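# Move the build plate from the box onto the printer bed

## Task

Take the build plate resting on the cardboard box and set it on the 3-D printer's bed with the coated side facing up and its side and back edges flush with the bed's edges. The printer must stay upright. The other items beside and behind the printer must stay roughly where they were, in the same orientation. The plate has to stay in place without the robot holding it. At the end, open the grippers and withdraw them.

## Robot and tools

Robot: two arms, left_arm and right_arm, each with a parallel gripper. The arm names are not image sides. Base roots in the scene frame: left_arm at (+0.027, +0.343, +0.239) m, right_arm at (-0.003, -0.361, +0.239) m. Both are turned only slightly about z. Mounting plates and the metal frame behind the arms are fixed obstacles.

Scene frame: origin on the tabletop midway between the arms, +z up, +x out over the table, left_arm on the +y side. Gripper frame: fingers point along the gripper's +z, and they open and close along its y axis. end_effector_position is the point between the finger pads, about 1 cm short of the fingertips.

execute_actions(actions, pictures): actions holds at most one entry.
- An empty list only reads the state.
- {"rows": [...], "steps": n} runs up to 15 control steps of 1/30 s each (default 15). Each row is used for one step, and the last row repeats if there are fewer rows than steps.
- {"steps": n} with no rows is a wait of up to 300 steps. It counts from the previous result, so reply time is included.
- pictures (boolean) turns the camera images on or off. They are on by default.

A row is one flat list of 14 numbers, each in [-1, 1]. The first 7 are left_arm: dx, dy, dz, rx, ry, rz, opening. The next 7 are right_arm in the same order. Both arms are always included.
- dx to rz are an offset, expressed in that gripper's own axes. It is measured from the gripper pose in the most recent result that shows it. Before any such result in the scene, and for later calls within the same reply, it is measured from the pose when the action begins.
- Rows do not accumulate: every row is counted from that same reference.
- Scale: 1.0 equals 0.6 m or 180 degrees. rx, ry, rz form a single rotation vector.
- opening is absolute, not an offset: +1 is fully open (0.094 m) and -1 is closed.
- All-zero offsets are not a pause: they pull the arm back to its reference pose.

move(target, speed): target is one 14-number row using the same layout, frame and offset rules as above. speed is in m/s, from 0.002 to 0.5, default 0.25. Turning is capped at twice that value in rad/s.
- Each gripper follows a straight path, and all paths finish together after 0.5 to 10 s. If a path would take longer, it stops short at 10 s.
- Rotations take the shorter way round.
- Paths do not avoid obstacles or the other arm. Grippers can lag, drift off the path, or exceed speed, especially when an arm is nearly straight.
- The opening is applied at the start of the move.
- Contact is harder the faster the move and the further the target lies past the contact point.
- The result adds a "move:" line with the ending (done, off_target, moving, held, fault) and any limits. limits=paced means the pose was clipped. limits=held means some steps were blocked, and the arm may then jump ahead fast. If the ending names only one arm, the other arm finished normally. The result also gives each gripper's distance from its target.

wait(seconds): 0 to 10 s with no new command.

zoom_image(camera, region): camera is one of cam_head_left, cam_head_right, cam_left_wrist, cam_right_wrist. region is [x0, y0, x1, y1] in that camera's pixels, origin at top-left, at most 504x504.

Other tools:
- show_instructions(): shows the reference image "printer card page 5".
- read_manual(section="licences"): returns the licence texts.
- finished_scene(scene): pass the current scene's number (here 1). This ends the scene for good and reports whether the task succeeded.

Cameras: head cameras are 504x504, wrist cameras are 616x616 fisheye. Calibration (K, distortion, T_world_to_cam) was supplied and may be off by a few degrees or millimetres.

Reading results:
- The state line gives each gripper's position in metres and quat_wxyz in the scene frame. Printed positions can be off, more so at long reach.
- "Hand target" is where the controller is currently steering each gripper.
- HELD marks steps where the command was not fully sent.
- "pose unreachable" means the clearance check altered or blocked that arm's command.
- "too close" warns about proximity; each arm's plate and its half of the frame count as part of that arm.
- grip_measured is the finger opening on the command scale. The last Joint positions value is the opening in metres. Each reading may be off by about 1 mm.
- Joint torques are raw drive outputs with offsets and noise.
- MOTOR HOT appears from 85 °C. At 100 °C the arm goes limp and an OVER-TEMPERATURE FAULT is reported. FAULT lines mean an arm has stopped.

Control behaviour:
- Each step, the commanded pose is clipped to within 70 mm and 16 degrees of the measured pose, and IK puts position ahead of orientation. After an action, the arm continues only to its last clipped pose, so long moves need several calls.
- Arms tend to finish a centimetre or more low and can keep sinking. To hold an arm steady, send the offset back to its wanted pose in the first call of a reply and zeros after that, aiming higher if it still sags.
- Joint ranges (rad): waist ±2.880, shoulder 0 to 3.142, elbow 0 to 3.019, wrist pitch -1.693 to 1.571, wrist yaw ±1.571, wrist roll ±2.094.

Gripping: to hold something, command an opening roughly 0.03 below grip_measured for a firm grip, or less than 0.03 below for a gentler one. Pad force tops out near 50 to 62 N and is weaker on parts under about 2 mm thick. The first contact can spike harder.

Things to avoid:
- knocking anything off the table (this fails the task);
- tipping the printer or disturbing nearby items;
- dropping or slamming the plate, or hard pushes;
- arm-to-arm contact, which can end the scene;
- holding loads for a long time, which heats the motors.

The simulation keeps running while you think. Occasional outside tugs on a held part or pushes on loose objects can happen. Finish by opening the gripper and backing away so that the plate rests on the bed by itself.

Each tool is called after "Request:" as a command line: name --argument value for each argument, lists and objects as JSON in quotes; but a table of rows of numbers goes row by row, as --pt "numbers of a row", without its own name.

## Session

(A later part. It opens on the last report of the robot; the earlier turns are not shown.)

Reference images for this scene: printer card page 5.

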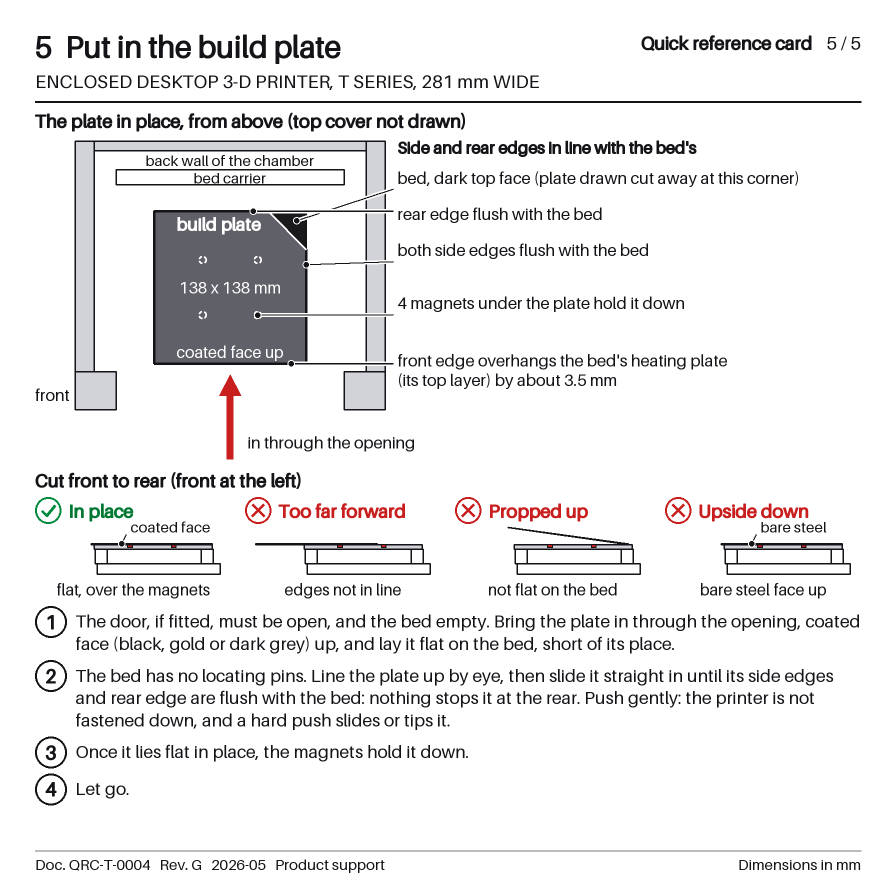

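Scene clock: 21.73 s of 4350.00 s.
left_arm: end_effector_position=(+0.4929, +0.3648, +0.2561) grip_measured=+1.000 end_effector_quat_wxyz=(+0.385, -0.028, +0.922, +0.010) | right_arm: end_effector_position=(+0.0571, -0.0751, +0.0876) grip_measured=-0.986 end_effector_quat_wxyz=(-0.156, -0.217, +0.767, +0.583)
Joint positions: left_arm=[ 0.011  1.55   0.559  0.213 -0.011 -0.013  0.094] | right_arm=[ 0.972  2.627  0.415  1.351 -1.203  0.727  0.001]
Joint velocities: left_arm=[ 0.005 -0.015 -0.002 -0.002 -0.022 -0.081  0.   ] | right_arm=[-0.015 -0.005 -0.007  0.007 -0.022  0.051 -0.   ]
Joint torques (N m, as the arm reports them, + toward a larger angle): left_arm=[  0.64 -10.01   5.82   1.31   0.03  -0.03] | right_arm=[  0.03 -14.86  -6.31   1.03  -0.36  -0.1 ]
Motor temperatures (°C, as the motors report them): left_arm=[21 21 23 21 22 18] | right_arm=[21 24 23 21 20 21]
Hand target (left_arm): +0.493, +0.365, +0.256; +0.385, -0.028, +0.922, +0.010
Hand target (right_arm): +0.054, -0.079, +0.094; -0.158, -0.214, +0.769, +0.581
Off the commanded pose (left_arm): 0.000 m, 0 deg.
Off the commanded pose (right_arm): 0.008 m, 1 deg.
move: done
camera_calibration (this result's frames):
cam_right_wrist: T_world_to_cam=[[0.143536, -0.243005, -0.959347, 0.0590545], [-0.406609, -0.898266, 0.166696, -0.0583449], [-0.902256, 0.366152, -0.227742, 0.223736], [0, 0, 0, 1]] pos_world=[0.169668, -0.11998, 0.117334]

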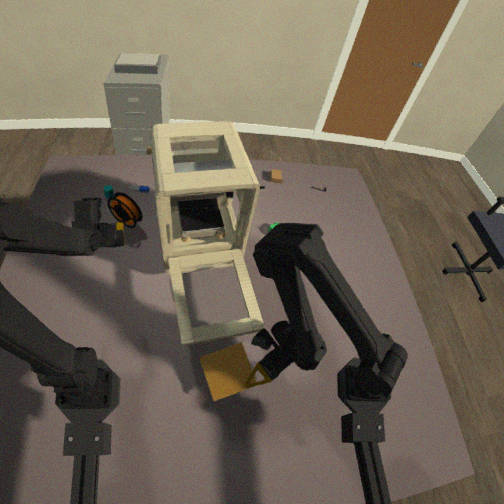

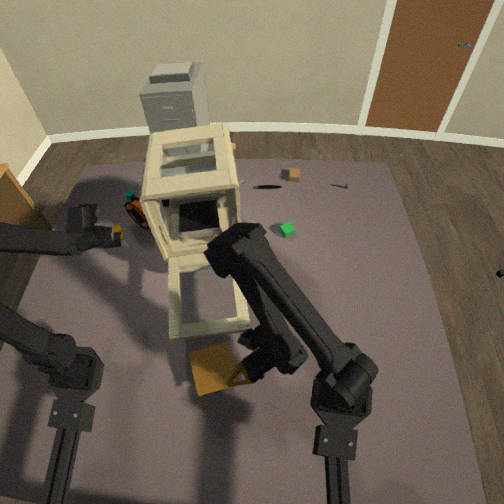

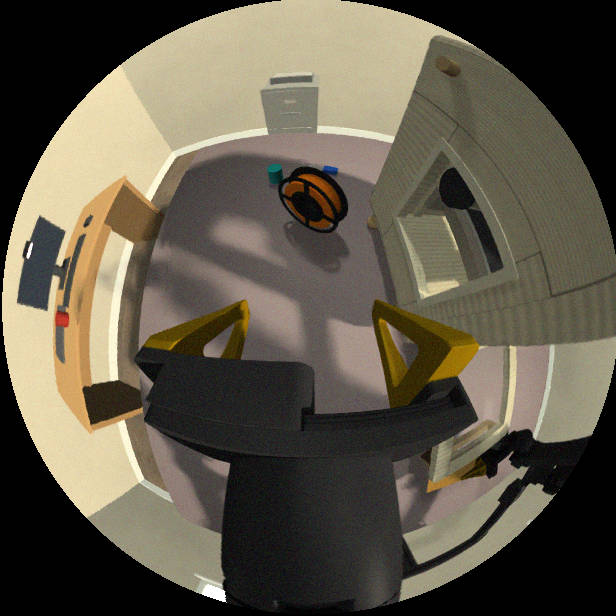

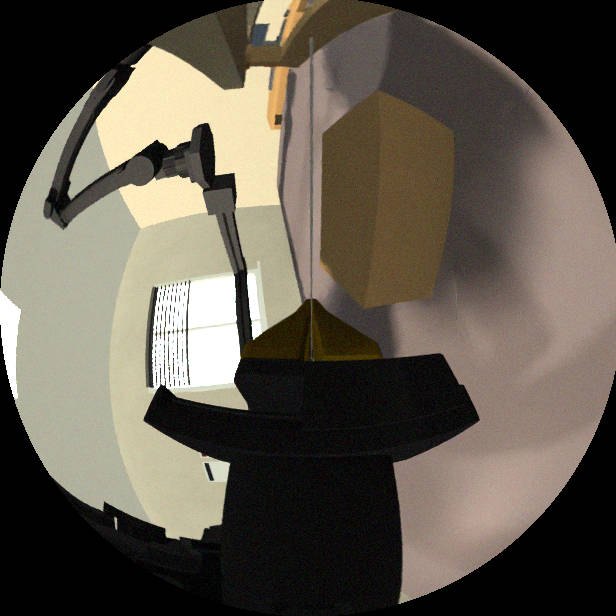

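Request:
move --target '[0,0,0,0,0,0,1,0.075,0.3,0.022,0,0,0,-1]' --speed 0.08

Request:
move --target '[0,0,0,0,0,0,1,-0.565,-0.04,-0.128,-0.065,-0.541,0.075,-1]' --speed 0.15

Request:
zoom_image --camera "cam_head_left" --region '[140, 170, 290, 320]'

Request:
zoom_image --camera "cam_right_wrist" --region '[170, 20, 450, 320]'

Scene clock: 26.60 s of 4350.00 s.
left_arm: end_effector_position=(+0.4929, +0.3648, +0.2561) grip_measured=+1.000 end_effector_quat_wxyz=(+0.385, -0.028, +0.922, +0.010) | right_arm: end_effector_position=(-0.0149, -0.0479, +0.2498) grip_measured=-0.986 end_effector_quat_wxyz=(-0.154, -0.220, +0.769, +0.580)
Joint positions: left_arm=[ 0.011  1.55   0.559  0.213 -0.011 -0.013  0.094] | right_arm=[ 1.362  1.932  0.099  1.373 -0.883  1.185  0.001]
Joint velocities: left_arm=[ 0.005 -0.005 -0.002 -0.002 -0.007 -0.022  0.   ] | right_arm=[-0.005 -0.015  0.007 -0.002 -0.081  0.022  0.   ]
Joint torques (N m, as the arm reports them, + toward a larger angle): left_arm=[ 0.09 -9.37  5.9   1.26 -0.02 -0.01] | right_arm=[  1.73 -10.78  -1.09   1.47   0.03  -0.02]
Motor temperatures (°C, as the motors report them): left_arm=[21 21 23 21 22 18] | right_arm=[21 24 23 21 20 21]
Hand target (left_arm): +0.493, +0.365, +0.256; +0.385, -0.028, +0.922, +0.010
Hand target (right_arm): -0.017, -0.049, +0.252; -0.155, -0.220, +0.769, +0.579
Off the commanded pose (left_arm): 0.000 m, 0 deg.
Off the commanded pose (right_arm): 0.007 m, 1 deg.
move: done
camera_calibration (this result's frames):
cam_right_wrist: T_world_to_cam=[[0.151808, -0.248555, -0.956648, 0.230756], [-0.406084, -0.898092, 0.168901, -0.0907171], [-0.901138, 0.362839, -0.237271, 0.187907], [0, 0, 0, 1]] pos_world=[0.0974611, -0.0922967, 0.28066]

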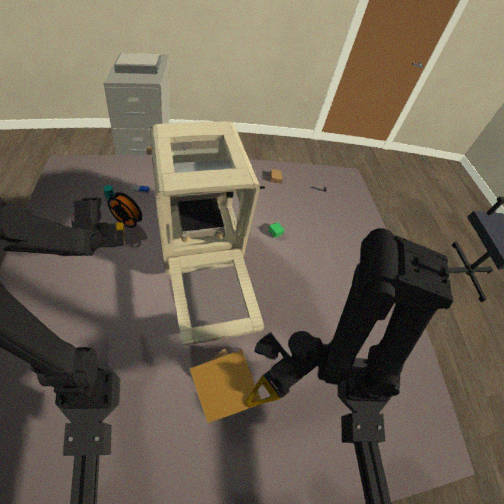

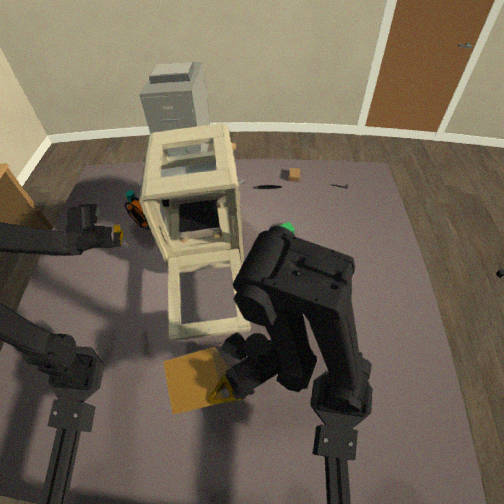

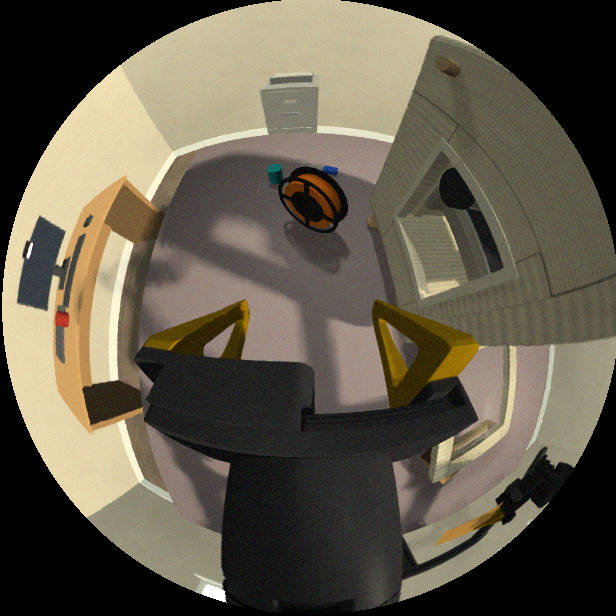

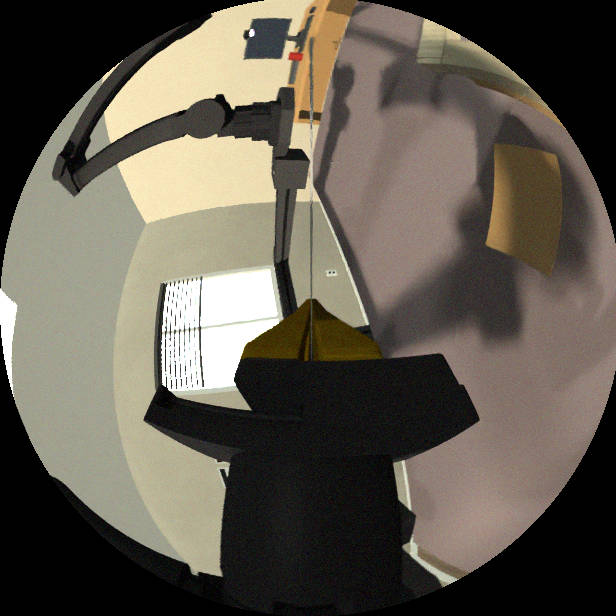

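Scene clock: 32.70 s of 4350.00 s.
left_arm: end_effector_position=(+0.4929, +0.3648, +0.2561) grip_measured=+1.000 end_effector_quat_wxyz=(+0.385, -0.028, +0.922, +0.010) | right_arm: end_effector_position=(+0.3149, +0.0578, +0.2589) grip_measured=-0.986 end_effector_quat_wxyz=(+0.389, +0.384, +0.588, +0.596)
Joint positions: left_arm=[ 0.011  1.55   0.559  0.213 -0.011 -0.013  0.094] | right_arm=[1.331 2.194 0.657 1.556 0.726 1.557 0.001]
Joint velocities: left_arm=[-0.005 -0.005  0.002  0.032  0.007  0.066  0.   ] | right_arm=[-0.005  0.005 -0.017  0.017 -0.051 -0.066 -0.   ]
Joint torques (N m, as the arm reports them, + toward a larger angle): left_arm=[  0.87 -10.17   5.67   1.18  -0.01  -0.04] | right_arm=[  0.36 -14.72   3.44   2.51   0.26  -0.24]
Motor temperatures (°C, as the motors report them): left_arm=[21 21 23 21 22 18] | right_arm=[21 24 23 21 20 21]
Hand target (left_arm): +0.493, +0.365, +0.256; +0.385, -0.028, +0.922, +0.010
Hand target (right_arm): +0.319, +0.059, +0.257; +0.394, +0.383, +0.583, +0.598
Off the commanded pose (left_arm): 0.000 m, 0 deg.
Off the commanded pose (right_arm): 0.005 m, 1 deg.
joint sent to its limit (right arm) — the command would take joint 4 (wrist pitch) past its upper limit, so that joint was sent only as far as its limit.
move: done
camera_calibration (this result's frames):
cam_right_wrist: T_world_to_cam=[[-0.00598772, 0.015373, -0.999864, 0.261262], [-0.864171, 0.503032, 0.0129093, 0.240207], [0.503162, 0.864131, 0.0102729, -0.0863733], [0, 0, 0, 1]] pos_world=[0.252604, -0.0502104, 0.259013]

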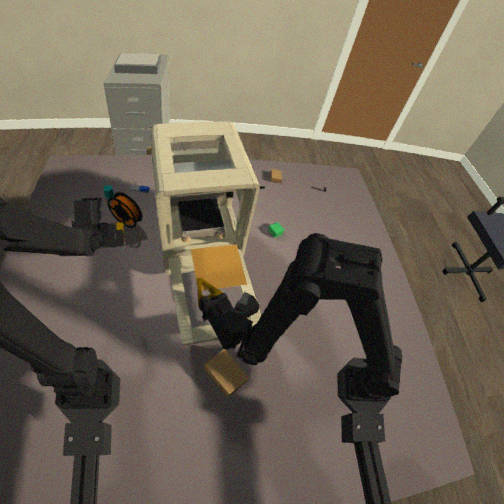

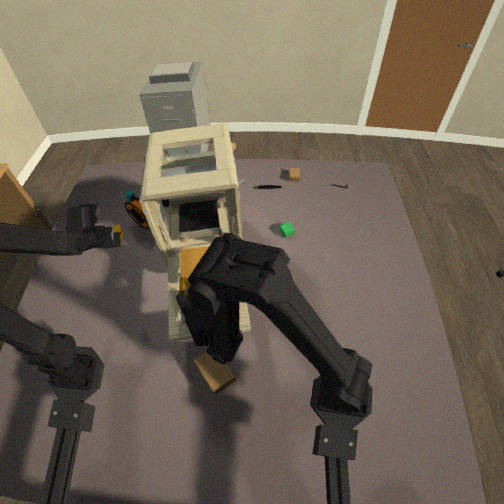

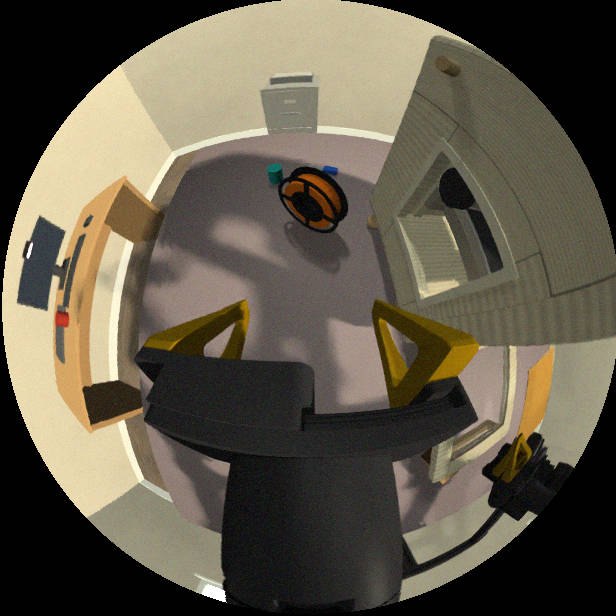

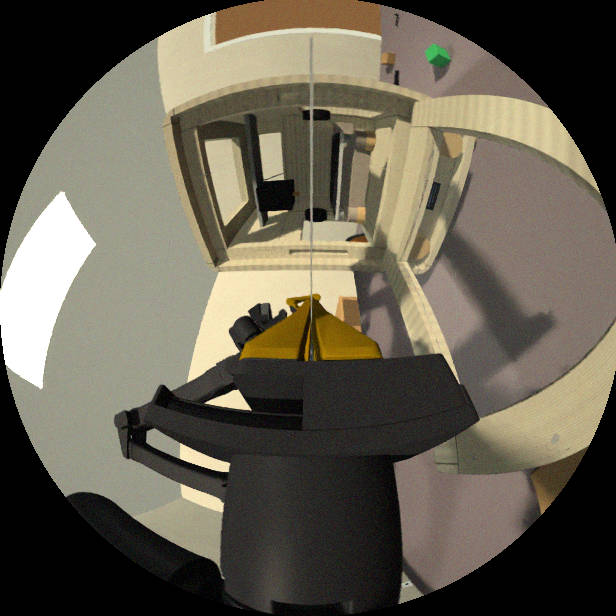

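Region (140, 170, 290, 320) of cam_head_left's 504x504 image, scaled by 3.360, with more detail than that image has.

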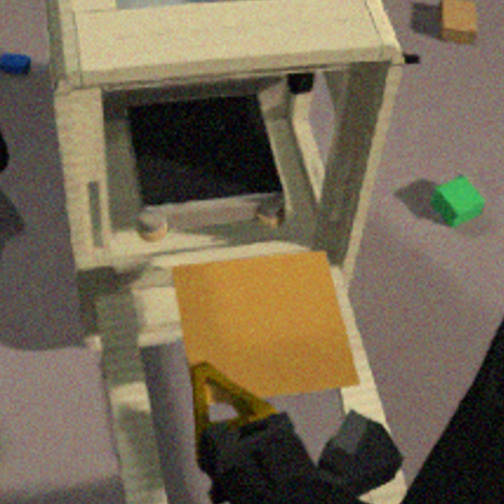

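Region (170, 20, 450, 320) of cam_right_wrist's 616x616 image, scaled by 1.680, with more detail than that image has; it fills the left 470 columns of this view, and the rest is white.

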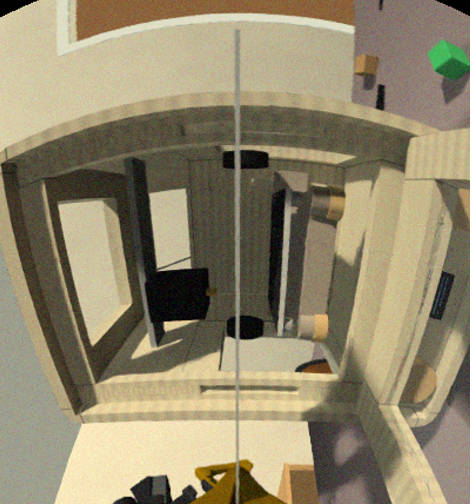

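Request:
move --target '[0,0,0,0,0,0,1,-0.02,-0.04,0.225,0,0,0,-1]' --speed 0.08

Request:
zoom_image --camera "cam_head_left" --region '[150, 180, 260, 290]'

Request:
zoom_image --camera "cam_right_wrist" --region '[170, 20, 450, 320]'

Scene clock: 37.37 s of 4350.00 s.
left_arm: end_effector_position=(+0.4929, +0.3648, +0.2561) grip_measured=+1.000 end_effector_quat_wxyz=(+0.385, -0.028, +0.922, +0.010) | right_arm: end_effector_position=(+0.4378, +0.0957, +0.2431) grip_measured=-0.986 end_effector_quat_wxyz=(+0.389, +0.384, +0.587, +0.597)
Joint positions: left_arm=[ 0.011  1.55   0.559  0.213 -0.011 -0.013  0.094] | right_arm=[1.13  2.283 0.938 1.363 0.526 1.562 0.001]
Joint velocities: left_arm=[-0.005 -0.005 -0.002  0.012 -0.007 -0.051  0.   ] | right_arm=[-0.015 -0.005 -0.017 -0.002  0.007  0.022  0.001]
Joint torques (N m, as the arm reports them, + toward a larger angle): left_arm=[ 0.08 -9.9   5.87  1.13 -0.03 -0.07] | right_arm=[  0.58 -18.71   6.45   1.54  -0.12  -0.06]
Motor temperatures (°C, as the motors report them): left_arm=[21 21 23 21 22 18] | right_arm=[21 24 23 21 20 21]
Hand target (left_arm): +0.493, +0.365, +0.256; +0.385, -0.028, +0.922, +0.010
Hand target (right_arm): +0.443, +0.100, +0.236; +0.388, +0.385, +0.589, +0.596
Off the commanded pose (left_arm): 0.000 m, 0 deg.
Off the commanded pose (right_arm): 0.010 m, 0 deg.
move: done
camera_calibration (this result's frames):
cam_right_wrist: T_world_to_cam=[[-0.00483047, 0.0173708, -0.999837, 0.244966], [-0.863817, 0.50364, 0.0129234, 0.327388], [0.503783, 0.863739, 0.0125724, -0.181567], [0, 0, 0, 1]] pos_world=[0.375457, -0.0123143, 0.242978]

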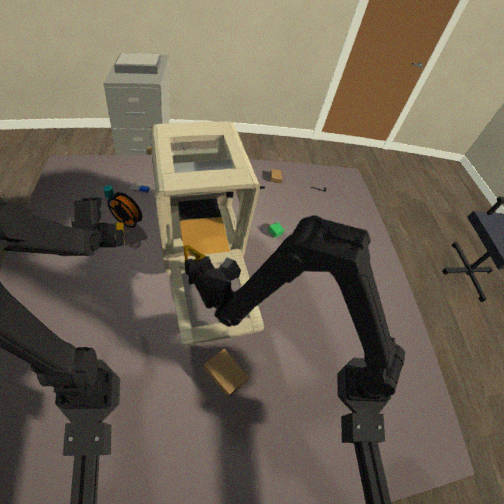

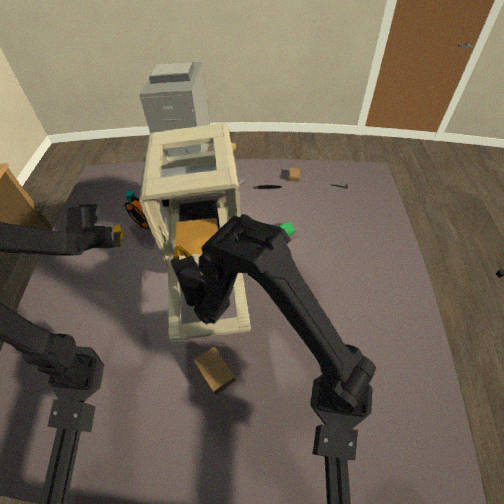

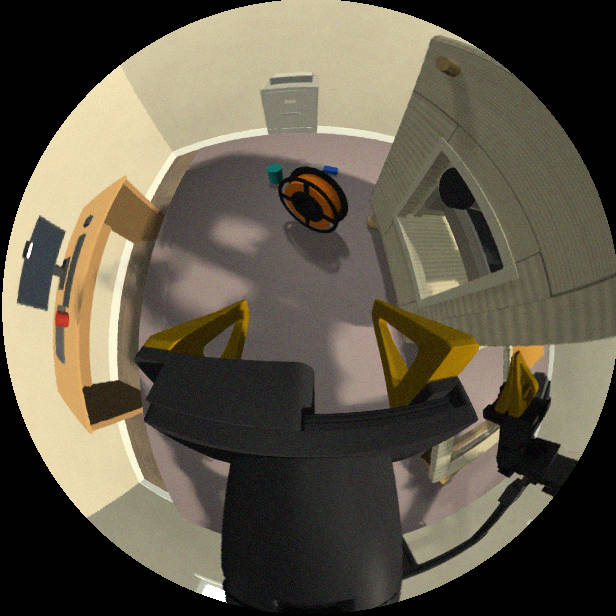

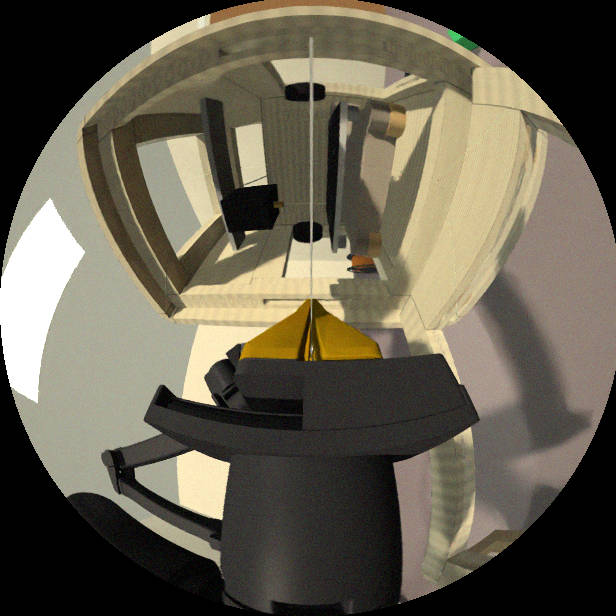

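Region (150, 180, 260, 290) of cam_head_left's 504x504 image, scaled by 4.582, with more detail than that image has.

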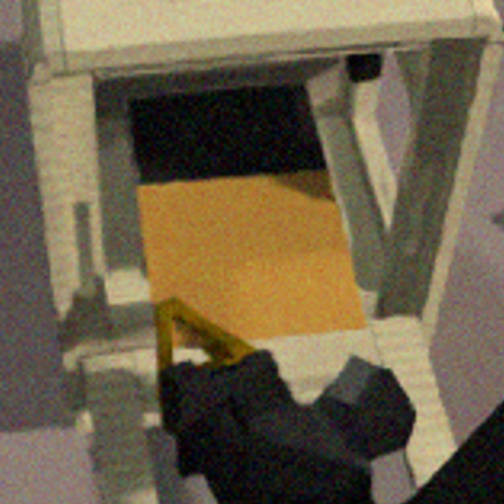

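Region (170, 20, 450, 320) of cam_right_wrist's 616x616 image, scaled by 1.680, with more detail than that image has; it fills the left 470 columns of this view, and the rest is white.

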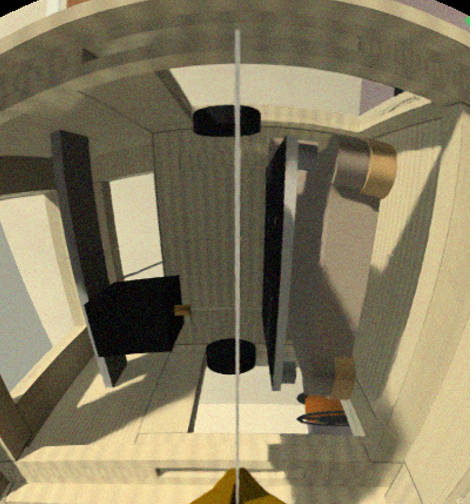

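Request:
move --target '[0,0,0,0,0,0,1,-0.022,-0.039,0.098,0.004,0,0,-1]' --speed 0.04

Request:
zoom_image --camera "cam_head_left" --region '[160, 180, 250, 270]'

Request:
zoom_image --camera "cam_head_right" --region '[155, 180, 245, 270]'

Scene clock: 41.00 s of 4350.00 s.
left_arm: end_effector_position=(+0.4929, +0.3648, +0.2561) grip_measured=+1.000 end_effector_quat_wxyz=(+0.385, -0.028, +0.922, +0.010) | right_arm: end_effector_position=(+0.4894, +0.1029, +0.2270) grip_measured=-0.986 end_effector_quat_wxyz=(+0.386, +0.386, +0.592, +0.593)
Joint positions: left_arm=[ 0.011  1.55   0.559  0.213 -0.011 -0.013  0.094] | right_arm=[1.057 2.344 1.062 1.284 0.451 1.568 0.001]
Joint velocities: left_arm=[-0.005 -0.005  0.002  0.012 -0.037  0.007  0.   ] | right_arm=[-0.005 -0.024  0.002 -0.012 -0.022 -0.125 -0.001]
Joint torques (N m, as the arm reports them, + toward a larger angle): left_arm=[  0.6  -10.14   5.56   1.02  -0.02   0.  ] | right_arm=[  0.12 -20.31   7.36   1.67  -0.15  -0.11]
Motor temperatures (°C, as the motors report them): left_arm=[21 21 23 21 22 18] | right_arm=[21 24 23 21 20 21]
Hand target (left_arm): +0.493, +0.365, +0.256; +0.385, -0.028, +0.922, +0.010
Hand target (right_arm): +0.497, +0.107, +0.221; +0.386, +0.387, +0.591, +0.593
Off the commanded pose (left_arm): 0.000 m, 0 deg.
Off the commanded pose (right_arm): 0.011 m, 0 deg.
move: off_target (right_arm)
camera_calibration (this result's frames):
cam_right_wrist: T_world_to_cam=[[-0.0163732, 0.0101856, -0.999814, 0.23536], [-0.86444, 0.502366, 0.0192741, 0.367549], [0.502469, 0.864595, 0.000579467, -0.210276], [0, 0, 0, 1]] pos_world=[0.427235, -0.00523792, 0.228354]

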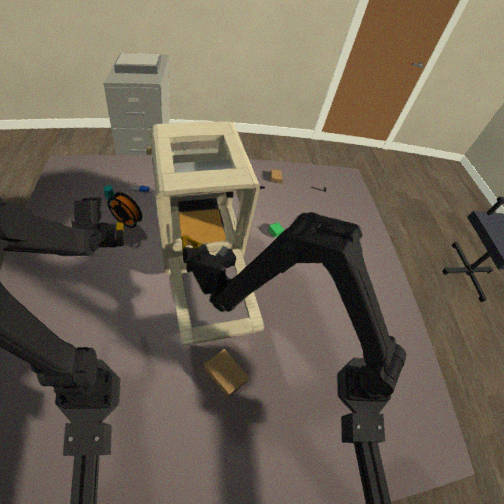

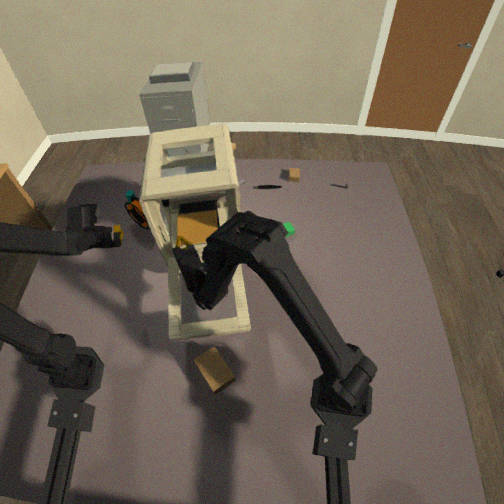

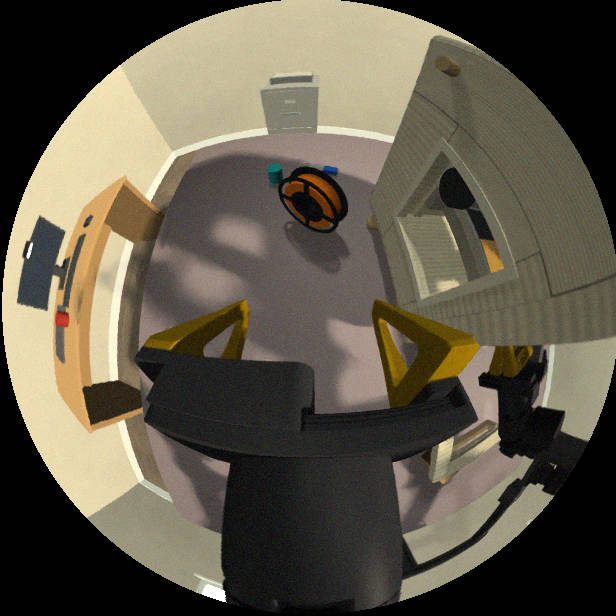

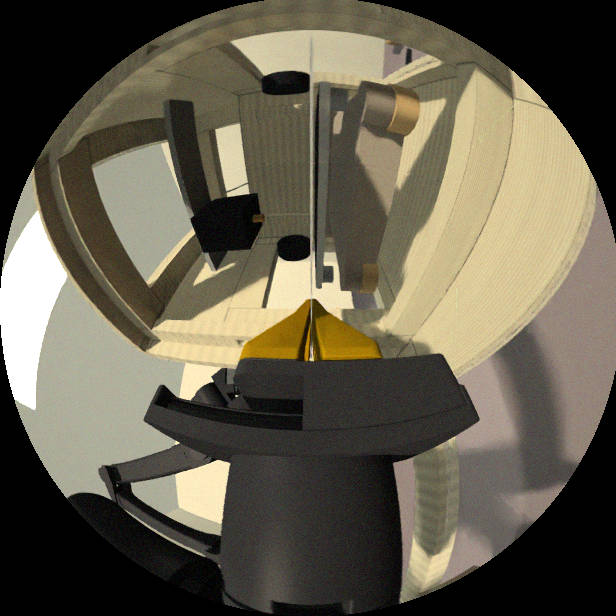

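Region (160, 180, 250, 270) of cam_head_left's 504x504 image, scaled by 5.600, with more detail than that image has.

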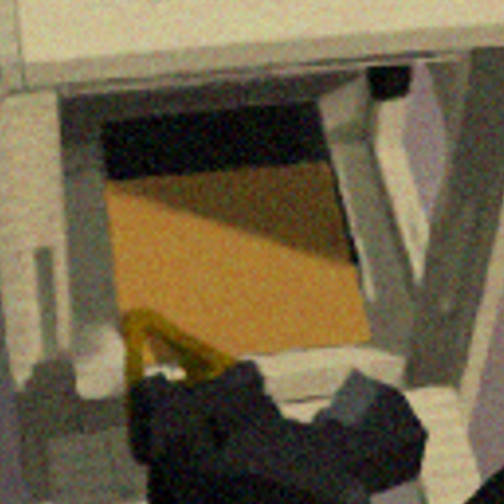

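Region (155, 180, 245, 270) of cam_head_right's 504x504 image, scaled by 5.600, with more detail than that image has.

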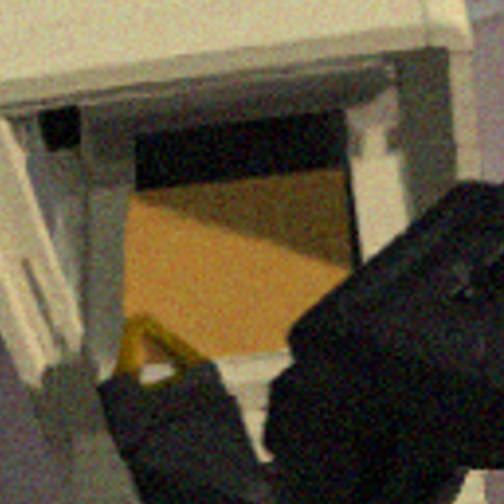

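Now ~2–3 mm left. Shift right and lower.

Request:
move --target '[0,0,0,0,0,0,1,-0.01,-0.014,0.012,0,0,0,-1]' --speed 0.015

Request:
zoom_image --camera "cam_head_left" --region '[160, 180, 250, 270]'

Request:
zoom_image --camera "cam_head_right" --region '[155, 180, 245, 270]'

Scene clock: 44.17 s of 4350.00 s.
left_arm: end_effector_position=(+0.4929, +0.3648, +0.2561) grip_measured=+1.000 end_effector_quat_wxyz=(+0.385, -0.028, +0.922, +0.010) | right_arm: end_effector_position=(+0.4931, +0.0998, +0.2267) grip_measured=-0.986 end_effector_quat_wxyz=(+0.386, +0.385, +0.593, +0.593)
Joint positions: left_arm=[ 0.011  1.55   0.559  0.213 -0.011 -0.013  0.094] | right_arm=[1.047 2.344 1.062 1.284 0.439 1.568 0.001]
Joint velocities: left_arm=[-0.015 -0.005 -0.002 -0.007 -0.007  0.022  0.   ] | right_arm=[ 0.015  0.005 -0.007 -0.007 -0.022 -0.022 -0.   ]
Joint torques (N m, as the arm reports them, + toward a larger angle): left_arm=[ 0.73 -9.75  5.95  1.3  -0.03 -0.07] | right_arm=[  0.07 -20.04   6.4    2.09  -0.12  -0.08]
Motor temperatures (°C, as the motors report them): left_arm=[21 21 23 21 22 18] | right_arm=[21 25 24 21 20 21]
Hand target (left_arm): +0.493, +0.365, +0.256; +0.385, -0.028, +0.922, +0.010
Hand target (right_arm): +0.498, +0.100, +0.219; +0.386, +0.386, +0.592, +0.593
Off the commanded pose (left_arm): 0.000 m, 0 deg.
Off the commanded pose (right_arm): 0.010 m, 0 deg.
move: done
camera_calibration (this result's frames):
cam_right_wrist: T_world_to_cam=[[-0.016619, 0.00984343, -0.999813, 0.23535], [-0.865584, 0.500391, 0.0193143, 0.373026], [0.500488, 0.865743, 0.000204332, -0.208571], [0, 0, 0, 1]] pos_world=[0.431184, -0.00840713, 0.228144]

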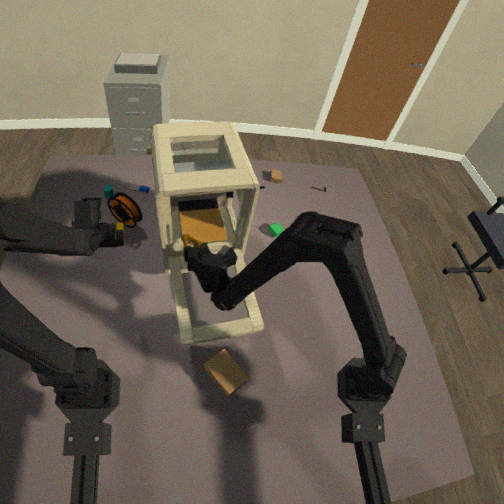

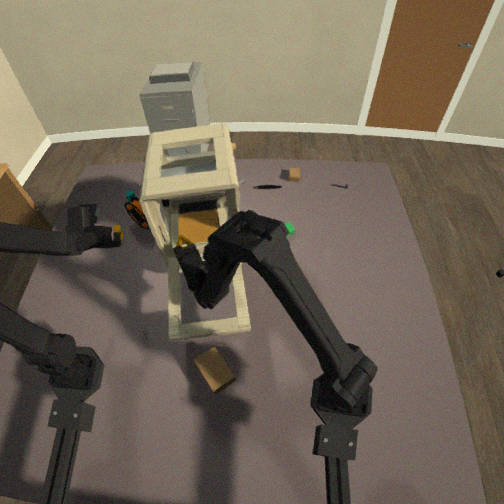

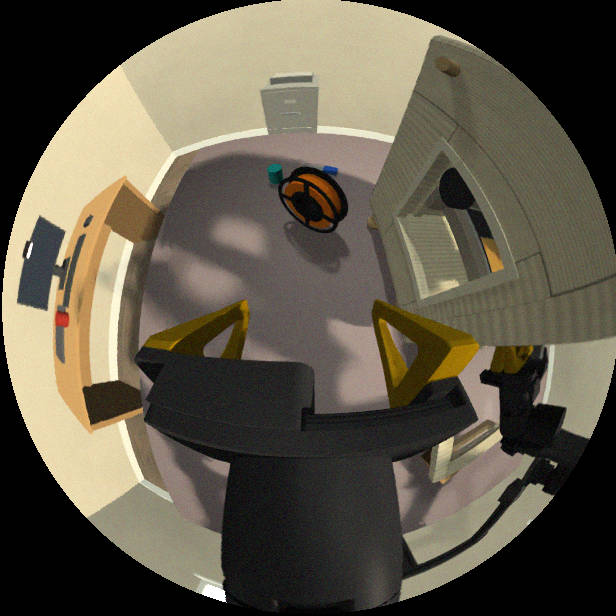

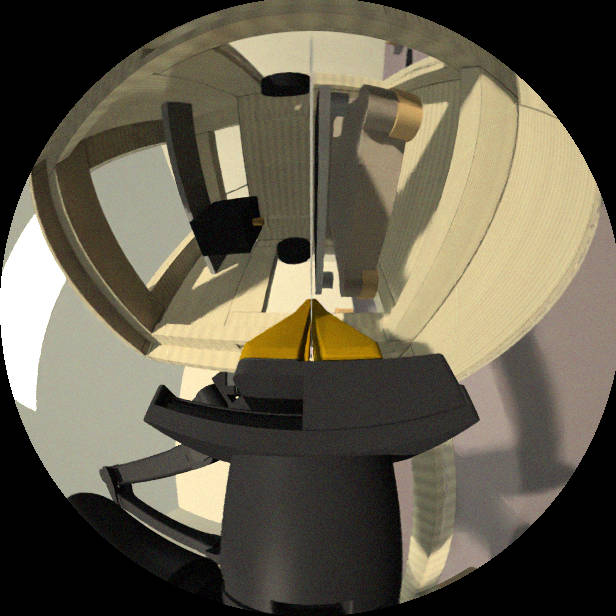

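Region (160, 180, 250, 270) of cam_head_left's 504x504 image, scaled by 5.600, with more detail than that image has.

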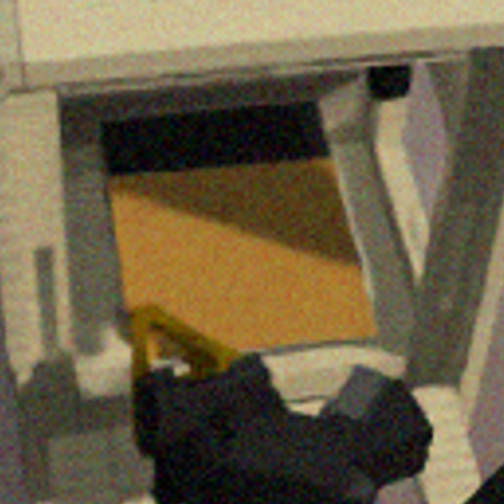

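Region (155, 180, 245, 270) of cam_head_right's 504x504 image, scaled by 5.600, with more detail than that image has.

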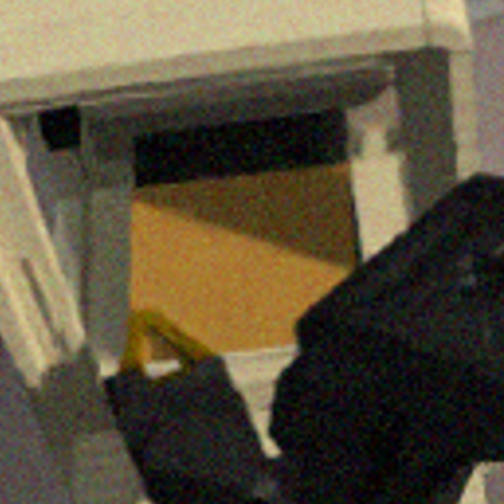

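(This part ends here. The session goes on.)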